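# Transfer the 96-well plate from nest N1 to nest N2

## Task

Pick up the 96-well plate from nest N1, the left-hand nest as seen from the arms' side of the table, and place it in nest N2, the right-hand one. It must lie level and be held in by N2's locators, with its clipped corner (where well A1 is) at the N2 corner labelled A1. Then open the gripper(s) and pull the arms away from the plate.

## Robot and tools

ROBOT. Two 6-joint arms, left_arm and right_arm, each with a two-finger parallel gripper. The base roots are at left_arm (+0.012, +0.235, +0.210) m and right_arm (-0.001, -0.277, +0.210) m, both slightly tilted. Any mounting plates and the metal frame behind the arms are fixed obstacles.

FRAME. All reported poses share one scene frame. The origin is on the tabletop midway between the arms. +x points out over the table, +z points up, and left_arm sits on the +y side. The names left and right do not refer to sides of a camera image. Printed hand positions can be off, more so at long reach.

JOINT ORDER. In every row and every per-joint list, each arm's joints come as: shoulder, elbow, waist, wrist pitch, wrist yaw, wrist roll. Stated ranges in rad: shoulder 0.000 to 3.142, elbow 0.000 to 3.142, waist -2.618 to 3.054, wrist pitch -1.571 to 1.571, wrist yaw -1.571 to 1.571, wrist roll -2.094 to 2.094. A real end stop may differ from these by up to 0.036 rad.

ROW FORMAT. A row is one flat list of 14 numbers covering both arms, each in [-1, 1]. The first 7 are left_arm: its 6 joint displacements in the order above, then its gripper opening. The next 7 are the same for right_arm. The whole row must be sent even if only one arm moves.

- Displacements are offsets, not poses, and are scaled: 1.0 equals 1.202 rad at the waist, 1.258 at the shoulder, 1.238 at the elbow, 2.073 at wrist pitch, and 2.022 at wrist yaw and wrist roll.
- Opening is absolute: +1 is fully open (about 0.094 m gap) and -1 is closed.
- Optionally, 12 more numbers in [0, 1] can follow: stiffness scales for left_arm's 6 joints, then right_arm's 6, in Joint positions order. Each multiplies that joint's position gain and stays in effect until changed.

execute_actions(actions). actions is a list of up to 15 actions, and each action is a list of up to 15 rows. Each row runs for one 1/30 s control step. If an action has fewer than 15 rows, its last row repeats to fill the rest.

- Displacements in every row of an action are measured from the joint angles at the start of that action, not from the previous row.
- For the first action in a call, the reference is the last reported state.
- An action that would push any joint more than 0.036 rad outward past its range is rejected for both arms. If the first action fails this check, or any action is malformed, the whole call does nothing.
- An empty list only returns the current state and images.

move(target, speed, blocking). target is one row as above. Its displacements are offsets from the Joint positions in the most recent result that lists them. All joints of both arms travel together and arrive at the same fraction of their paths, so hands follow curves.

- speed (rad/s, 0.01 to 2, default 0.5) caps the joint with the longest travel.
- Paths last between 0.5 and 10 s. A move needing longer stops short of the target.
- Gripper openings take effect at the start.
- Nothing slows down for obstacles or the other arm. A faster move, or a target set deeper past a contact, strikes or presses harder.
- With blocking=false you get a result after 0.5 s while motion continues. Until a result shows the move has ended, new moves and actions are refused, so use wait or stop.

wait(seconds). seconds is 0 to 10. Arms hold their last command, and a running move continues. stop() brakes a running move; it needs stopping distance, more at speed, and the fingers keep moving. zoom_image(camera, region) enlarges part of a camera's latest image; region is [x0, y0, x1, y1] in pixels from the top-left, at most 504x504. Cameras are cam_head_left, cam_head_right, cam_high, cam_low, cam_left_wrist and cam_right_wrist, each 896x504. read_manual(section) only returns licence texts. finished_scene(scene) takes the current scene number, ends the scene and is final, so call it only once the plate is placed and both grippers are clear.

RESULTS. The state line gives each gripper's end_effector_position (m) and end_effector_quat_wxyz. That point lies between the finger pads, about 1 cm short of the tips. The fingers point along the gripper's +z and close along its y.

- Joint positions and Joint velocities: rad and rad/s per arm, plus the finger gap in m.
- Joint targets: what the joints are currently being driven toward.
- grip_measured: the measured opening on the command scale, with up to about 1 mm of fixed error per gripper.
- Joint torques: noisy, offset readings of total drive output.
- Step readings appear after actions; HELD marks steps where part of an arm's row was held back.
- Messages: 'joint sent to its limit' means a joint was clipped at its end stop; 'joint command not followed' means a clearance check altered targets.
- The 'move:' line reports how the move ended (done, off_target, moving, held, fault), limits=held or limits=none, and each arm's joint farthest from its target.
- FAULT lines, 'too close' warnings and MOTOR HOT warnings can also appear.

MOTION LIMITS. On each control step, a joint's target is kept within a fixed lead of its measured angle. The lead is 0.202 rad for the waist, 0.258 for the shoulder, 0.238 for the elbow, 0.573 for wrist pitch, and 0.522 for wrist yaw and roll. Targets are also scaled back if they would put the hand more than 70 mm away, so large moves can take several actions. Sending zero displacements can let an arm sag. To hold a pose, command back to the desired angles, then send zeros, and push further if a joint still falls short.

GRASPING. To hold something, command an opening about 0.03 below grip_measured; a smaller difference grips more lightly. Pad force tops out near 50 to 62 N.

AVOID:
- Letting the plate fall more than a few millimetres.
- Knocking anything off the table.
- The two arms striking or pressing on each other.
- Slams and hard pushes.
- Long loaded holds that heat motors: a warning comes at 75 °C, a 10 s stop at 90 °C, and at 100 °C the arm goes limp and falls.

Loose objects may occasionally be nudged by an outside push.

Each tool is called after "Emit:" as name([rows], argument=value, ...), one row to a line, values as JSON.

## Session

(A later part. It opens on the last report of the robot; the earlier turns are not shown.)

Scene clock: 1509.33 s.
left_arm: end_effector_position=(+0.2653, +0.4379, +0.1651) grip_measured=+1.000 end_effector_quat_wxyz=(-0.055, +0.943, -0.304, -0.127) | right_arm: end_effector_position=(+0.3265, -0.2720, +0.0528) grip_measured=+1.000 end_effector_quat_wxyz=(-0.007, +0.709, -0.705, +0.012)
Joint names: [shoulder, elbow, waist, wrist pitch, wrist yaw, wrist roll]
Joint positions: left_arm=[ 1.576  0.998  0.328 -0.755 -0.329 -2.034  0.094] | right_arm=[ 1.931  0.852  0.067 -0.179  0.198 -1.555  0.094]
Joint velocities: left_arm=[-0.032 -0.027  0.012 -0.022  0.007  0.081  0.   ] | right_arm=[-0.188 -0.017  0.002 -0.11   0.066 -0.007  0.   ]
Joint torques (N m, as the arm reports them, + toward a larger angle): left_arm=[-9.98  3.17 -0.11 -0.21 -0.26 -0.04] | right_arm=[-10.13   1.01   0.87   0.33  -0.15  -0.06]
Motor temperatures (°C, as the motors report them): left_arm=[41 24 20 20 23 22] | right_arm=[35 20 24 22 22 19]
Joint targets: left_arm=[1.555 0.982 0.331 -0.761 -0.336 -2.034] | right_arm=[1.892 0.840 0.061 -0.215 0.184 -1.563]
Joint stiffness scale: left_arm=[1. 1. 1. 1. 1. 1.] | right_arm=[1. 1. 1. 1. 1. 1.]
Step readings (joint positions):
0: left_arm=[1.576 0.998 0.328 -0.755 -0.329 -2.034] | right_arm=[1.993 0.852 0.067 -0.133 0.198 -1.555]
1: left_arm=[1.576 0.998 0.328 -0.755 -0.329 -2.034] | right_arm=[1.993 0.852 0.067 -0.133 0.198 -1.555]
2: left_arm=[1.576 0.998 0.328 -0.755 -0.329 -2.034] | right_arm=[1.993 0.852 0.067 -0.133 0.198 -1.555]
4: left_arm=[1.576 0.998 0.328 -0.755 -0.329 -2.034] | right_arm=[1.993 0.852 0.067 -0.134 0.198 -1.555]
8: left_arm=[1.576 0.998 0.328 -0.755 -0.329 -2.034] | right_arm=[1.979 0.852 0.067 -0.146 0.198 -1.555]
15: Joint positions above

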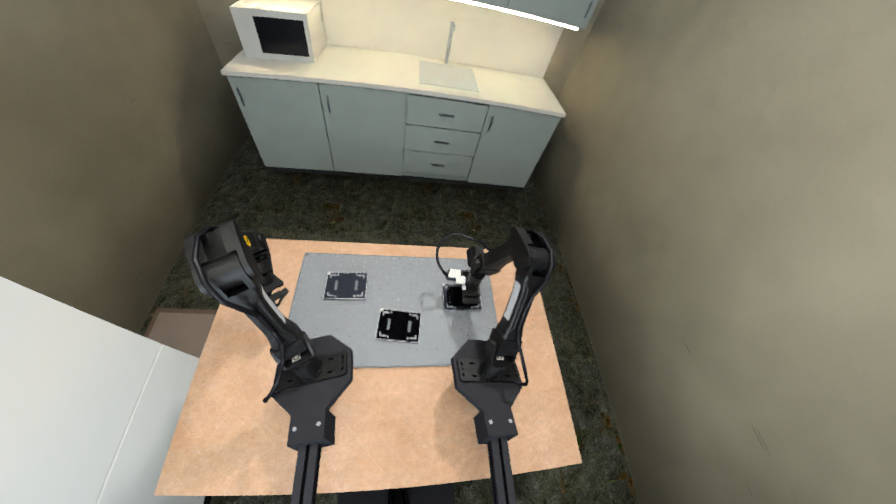

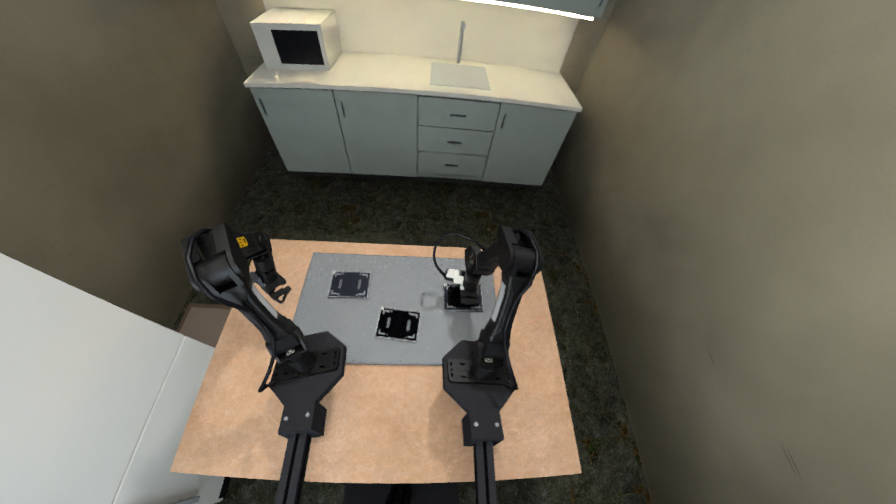

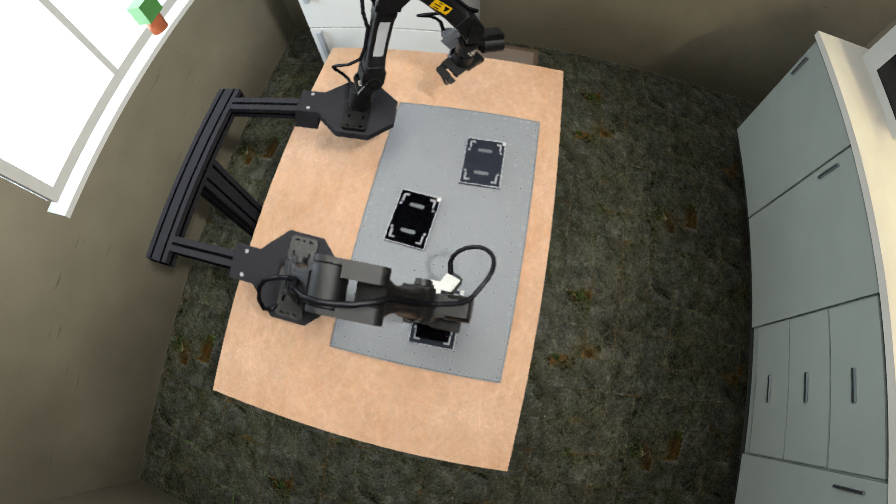

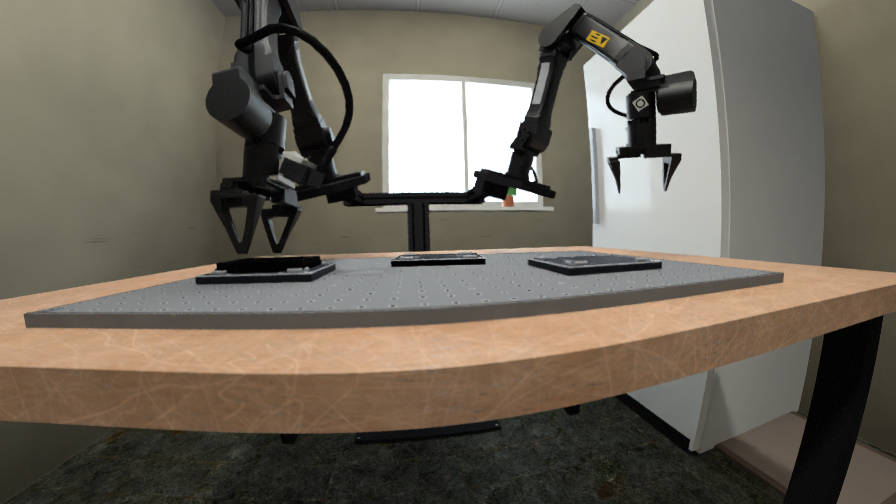

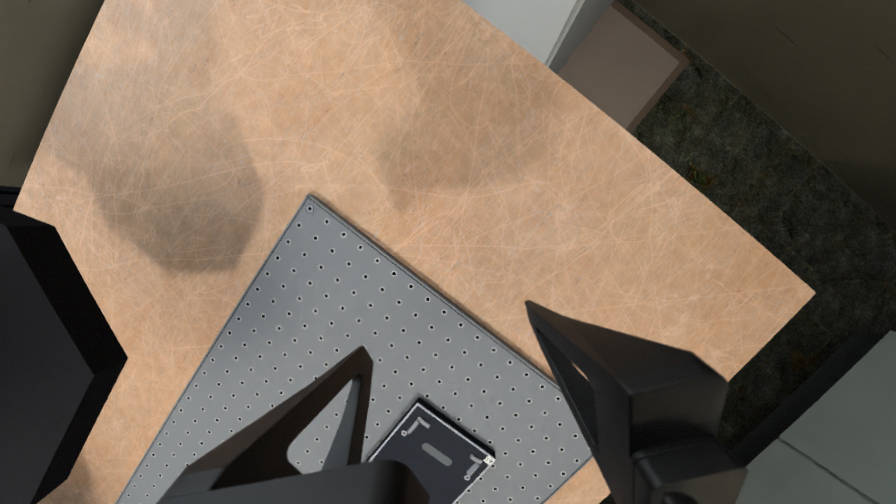

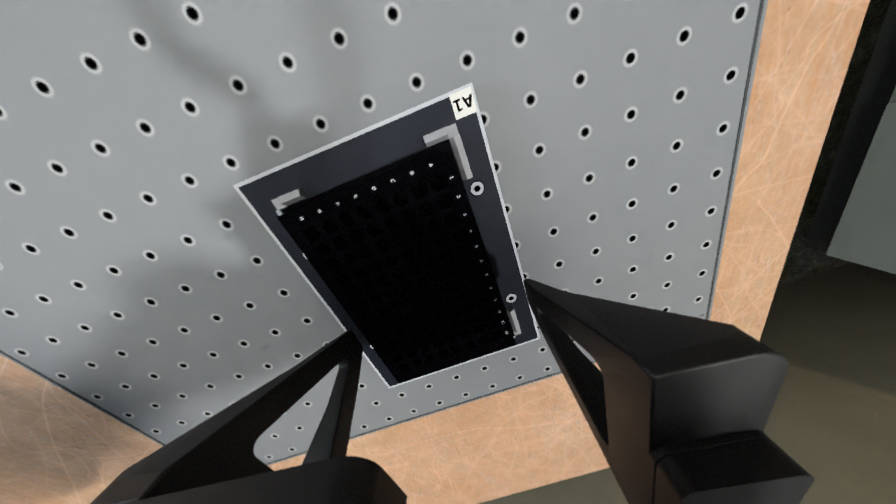

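Emit:
move(target=[-0.0167,-0.013,0.0025,-0.003,-0.0035,0,1, -0.40,-0.0097,-0.005,-0.21,-0.0074,-0.004,1.0], speed=0.6)

Emit:
zoom_image(camera="cam_low", region=[180,230,360,300])

Emit:
zoom_image(camera="cam_high", region=[380,270,500,370])

Scene clock: 1516.00 s.
left_arm: end_effector_position=(+0.2653, +0.4379, +0.1651) grip_measured=+1.000 end_effector_quat_wxyz=(-0.055, +0.943, -0.304, -0.127) | right_arm: end_effector_position=(+0.3187, -0.2963, +0.1775) grip_measured=+1.000 end_effector_quat_wxyz=(-0.028, +0.705, -0.708, +0.031)
Joint names: [shoulder, elbow, waist, wrist pitch, wrist yaw, wrist roll]
Joint positions: left_arm=[ 1.576  0.998  0.328 -0.755 -0.329 -2.034  0.094] | right_arm=[ 1.448  0.852  0.067 -0.603  0.198 -1.555  0.094]
Joint velocities: left_arm=[-0.012  0.007  0.012 -0.037  0.022  0.007  0.   ] | right_arm=[-0.002  0.017 -0.017  0.051 -0.007 -0.007  0.   ]
Joint torques (N m, as the arm reports them, + toward a larger angle): left_arm=[-9.97  3.18 -0.11 -0.22 -0.27 -0.04] | right_arm=[-7.66  2.71  0.4   0.5  -0.16 -0.06]
Motor temperatures (°C, as the motors report them): left_arm=[41 24 20 20 23 22] | right_arm=[36 20 24 22 22 19]
Joint targets: left_arm=[1.555 0.982 0.331 -0.761 -0.336 -2.034] | right_arm=[1.428 0.840 0.061 -0.614 0.183 -1.563]
Joint stiffness scale: left_arm=[1. 1. 1. 1. 1. 1.] | right_arm=[1. 1. 1. 1. 1. 1.]
move: off_target (left_arm); limits=none; left_arm: farthest joint: the shoulder, 0.021 radians from its target (0.021 radians at the start); right_arm: farthest joint: the shoulder, 0.020 radians from its target (0.490 radians at the start)

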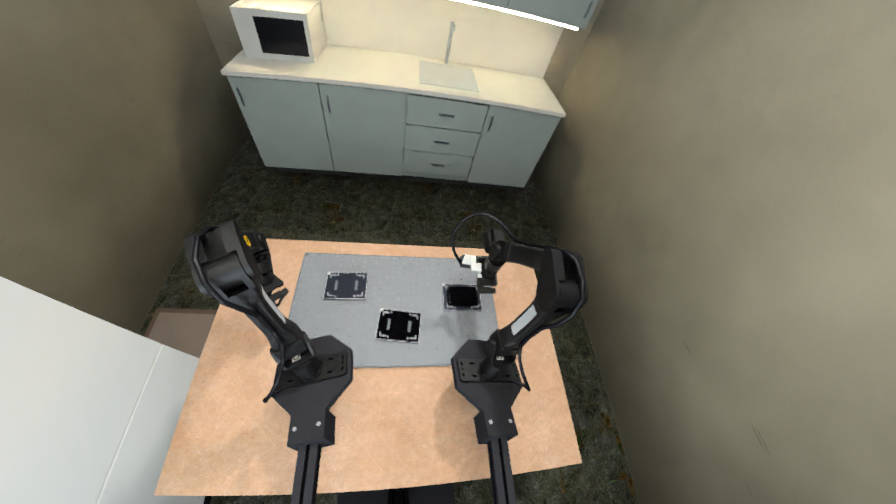

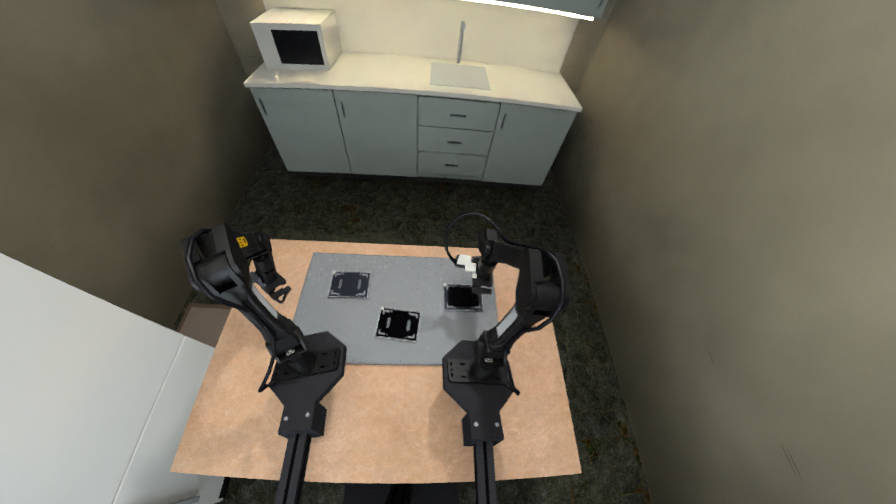

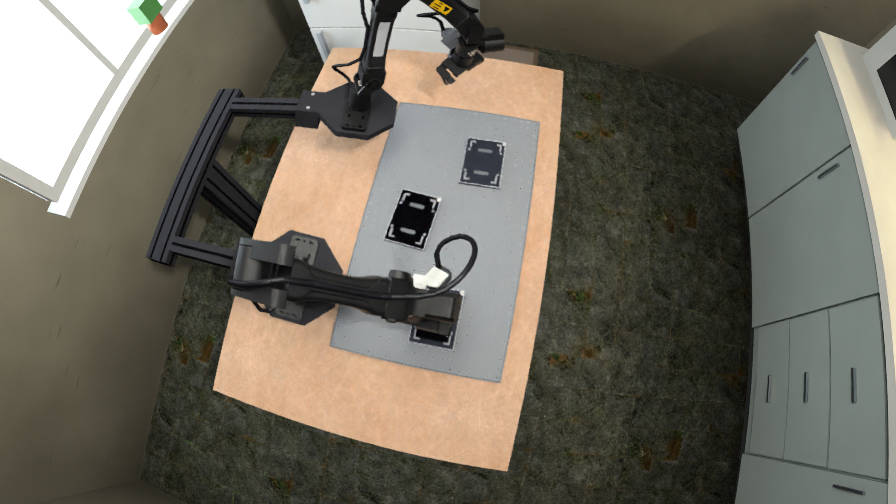

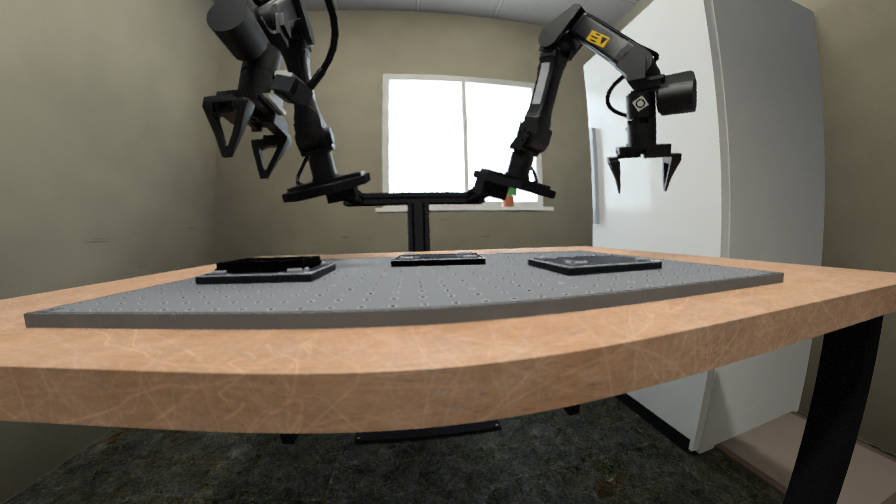

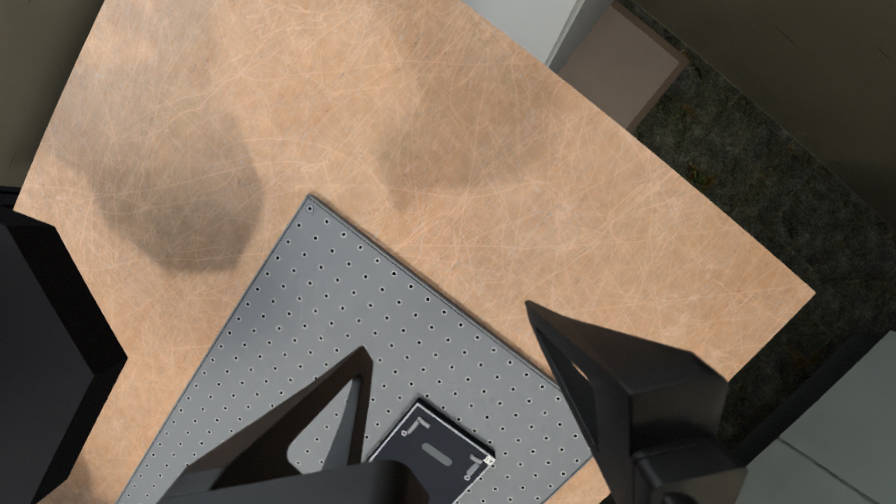

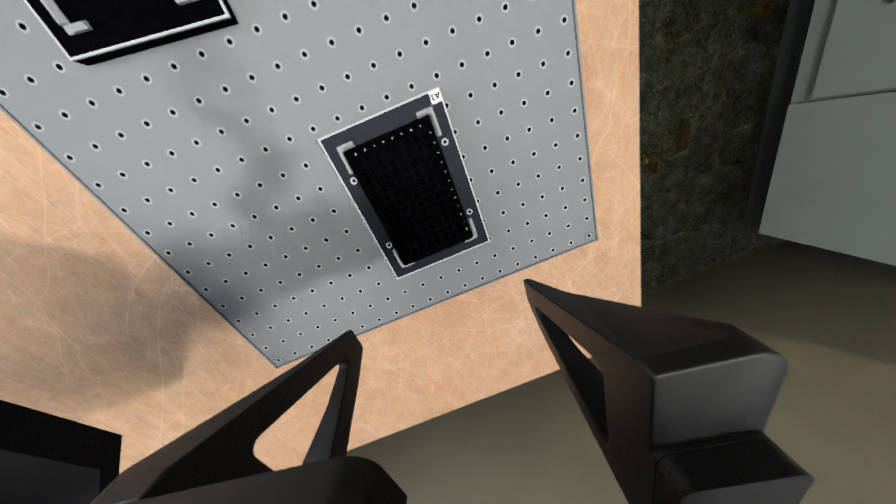

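Region (180, 230, 360, 300) of cam_low's 896x504 image, scaled by 2.800, with more detail than that image has.

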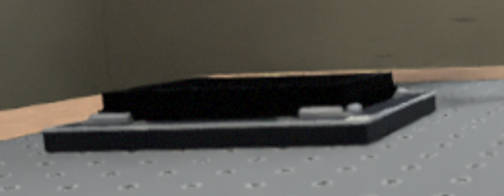

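Region (380, 270, 500, 370) of cam_high's 896x504 image, scaled by 4.200, with more detail than that image has.

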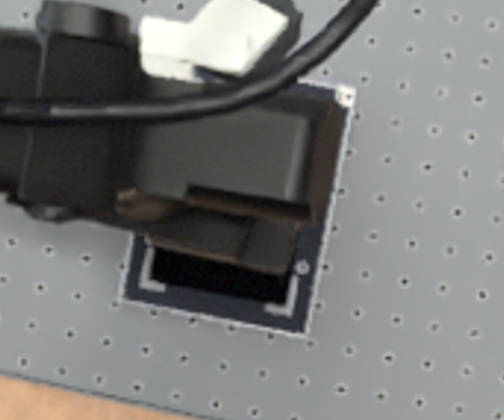

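Emit:
zoom_image(camera="cam_right_wrist", region=[310,80,500,290])

Emit:
zoom_image(camera="cam_head_right", region=[430,270,500,325])

Region (310, 80, 500, 290) of cam_right_wrist's 896x504 image, scaled by 2.400, with more detail than that image has; it fills the left 456 columns of this view, and the rest is white.

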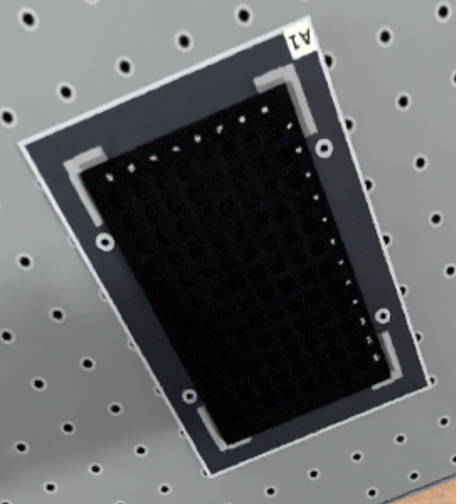

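Region (430, 270, 500, 325) of cam_head_right's 896x504 image, scaled by 7.200, with more detail than that image has; it fills the top 396 rows of this view, and the rest is white.

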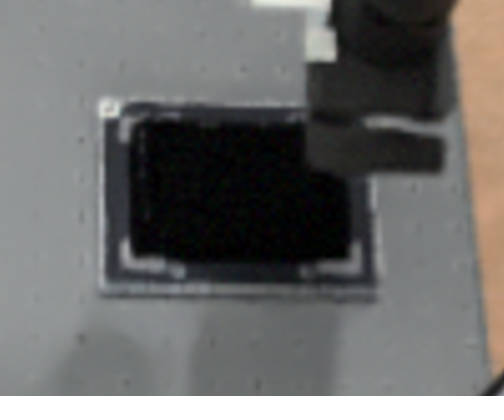

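Emit:
move(target=[-0.0167,-0.013,0.0025,-0.003,-0.0035,0,1, -0.15,-0.0097,-0.45,-0.05,-0.0074,-0.004,1.0], speed=0.7)

Emit:
zoom_image(camera="cam_high", region=[380,270,500,370])

Emit:
zoom_image(camera="cam_low", region=[190,240,350,290])

Scene clock: 1531.27 s.
left_arm: end_effector_position=(+0.2653, +0.4379, +0.1651) grip_measured=+1.000 end_effector_quat_wxyz=(-0.055, +0.943, -0.304, -0.127) | right_arm: end_effector_position=(+0.2632, -0.4522, +0.2054) grip_measured=+1.000 end_effector_quat_wxyz=(-0.047, -0.504, +0.858, -0.087)
Joint names: [shoulder, elbow, waist, wrist pitch, wrist yaw, wrist roll]
Joint positions: left_arm=[ 1.576  0.998  0.328 -0.755 -0.329 -2.034  0.094] | right_arm=[ 1.285  0.852 -0.467 -0.695  0.194 -1.555  0.094]
Joint velocities: left_arm=[ 0.002  0.007 -0.007 -0.007 -0.037  0.007  0.   ] | right_arm=[-0.007  0.002  0.007 -0.066  0.051 -0.037  0.   ]
Joint torques (N m, as the arm reports them, + toward a larger angle): left_arm=[-9.97  3.18 -0.11 -0.22 -0.26 -0.04] | right_arm=[-7.6   3.13 -0.58  0.56 -0.02 -0.05]
Motor temperatures (°C, as the motors report them): left_arm=[41 24 20 20 23 22] | right_arm=[35 21 24 22 22 19]
Joint targets: left_arm=[1.555 0.982 0.331 -0.761 -0.336 -2.034] | right_arm=[1.259 0.840 -0.474 -0.706 0.183 -1.563]
Joint stiffness scale: left_arm=[1. 1. 1. 1. 1. 1.] | right_arm=[1. 1. 1. 1. 1. 1.]
move: off_target (left_arm, right_arm); limits=none; left_arm: farthest joint: the shoulder, 0.021 radians from its target (0.021 radians at the start); right_arm: farthest joint: the shoulder, 0.026 radians from its target (0.189 radians at the start)

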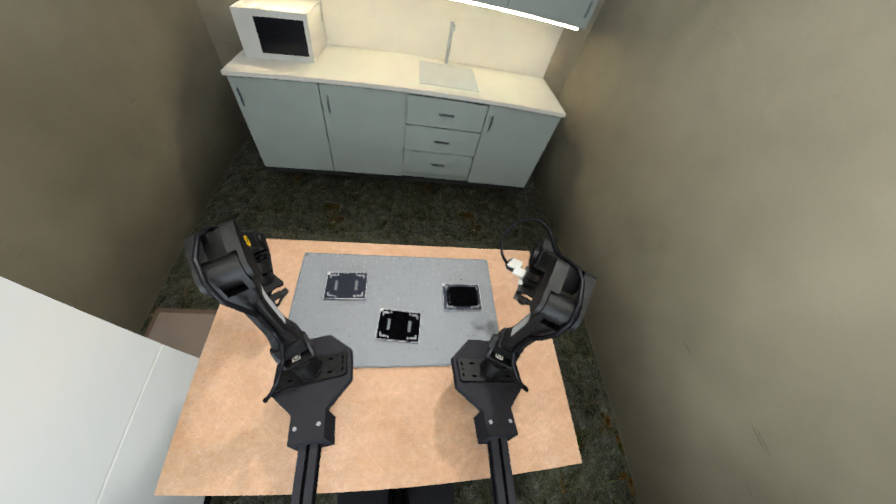

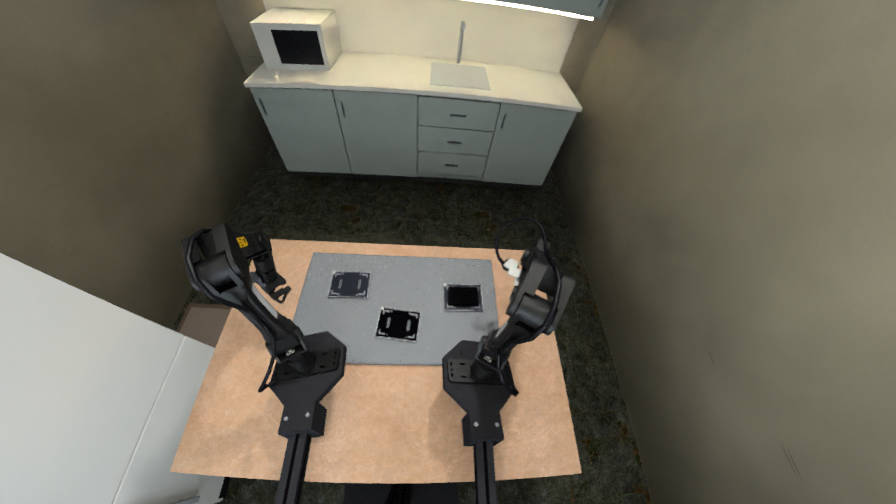

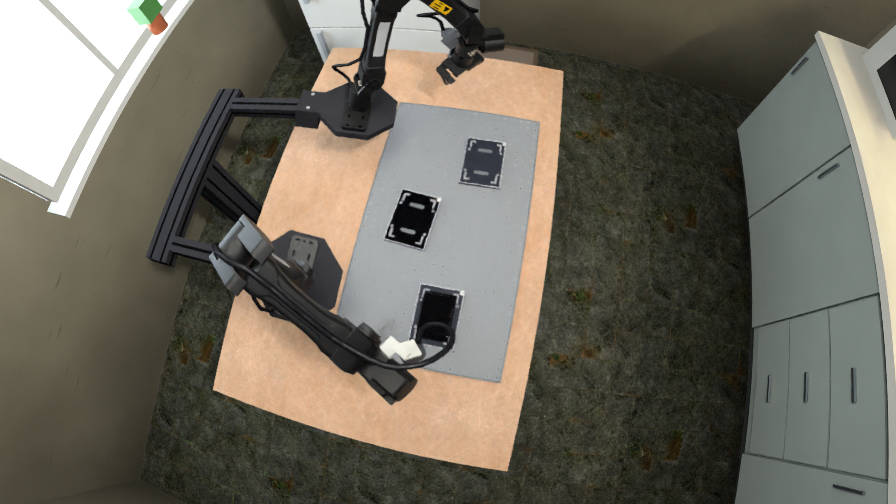

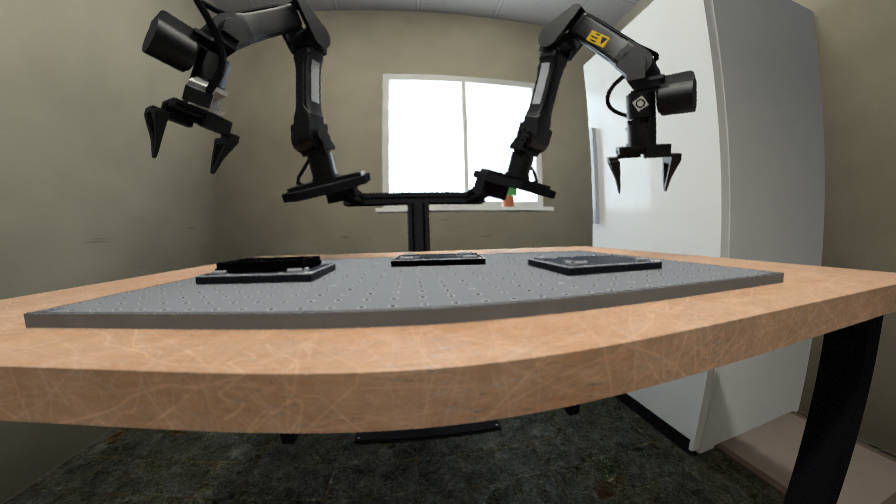

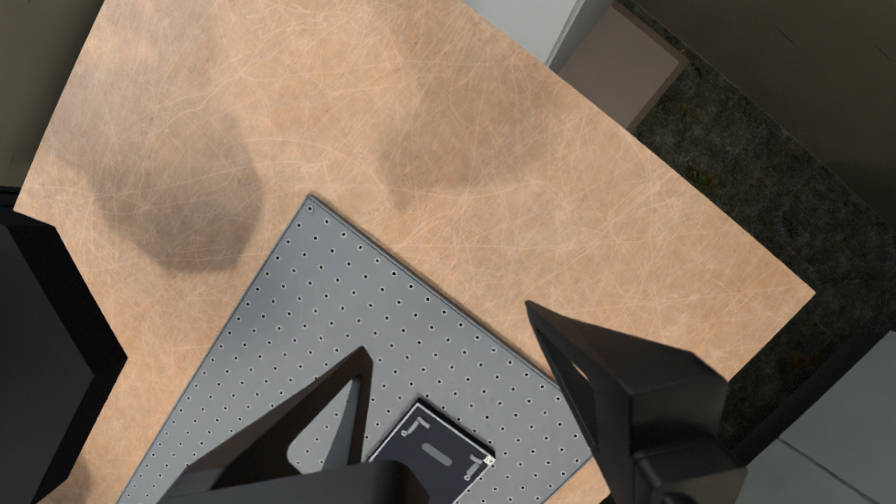

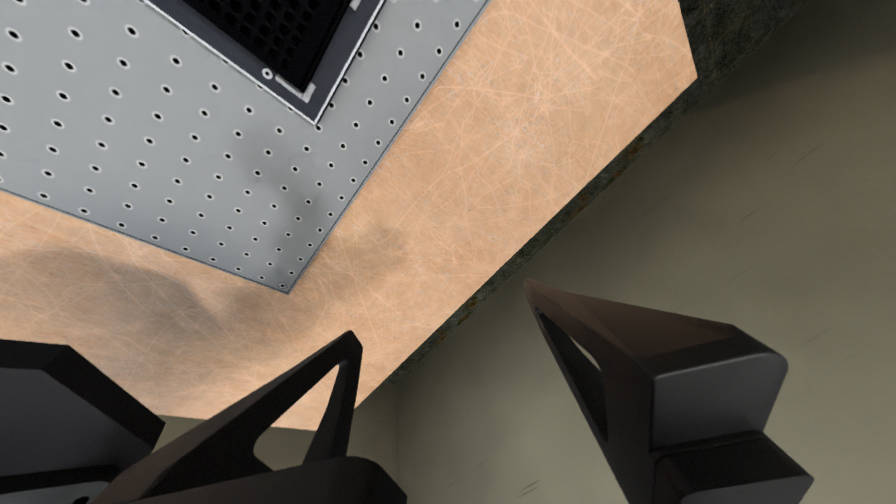

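Region (380, 270, 500, 370) of cam_high's 896x504 image, scaled by 4.200, with more detail than that image has.

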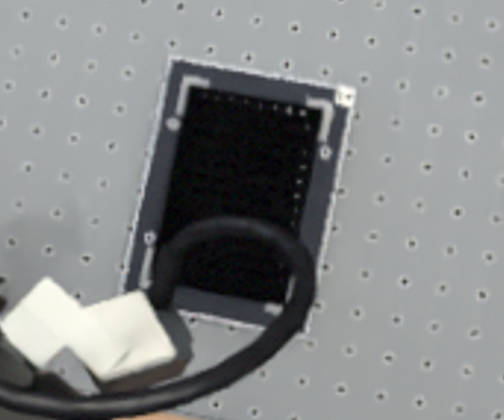

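Region (190, 240, 350, 290) of cam_low's 896x504 image, scaled by 3.150, with more detail than that image has; it fills the top 158 rows of this view, and the rest is white.

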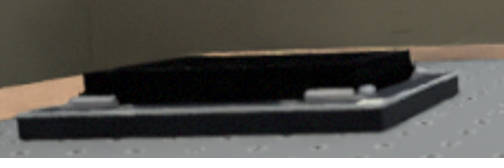

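Emit:
finished_scene(scene=1)

The scene is finished: the task was done.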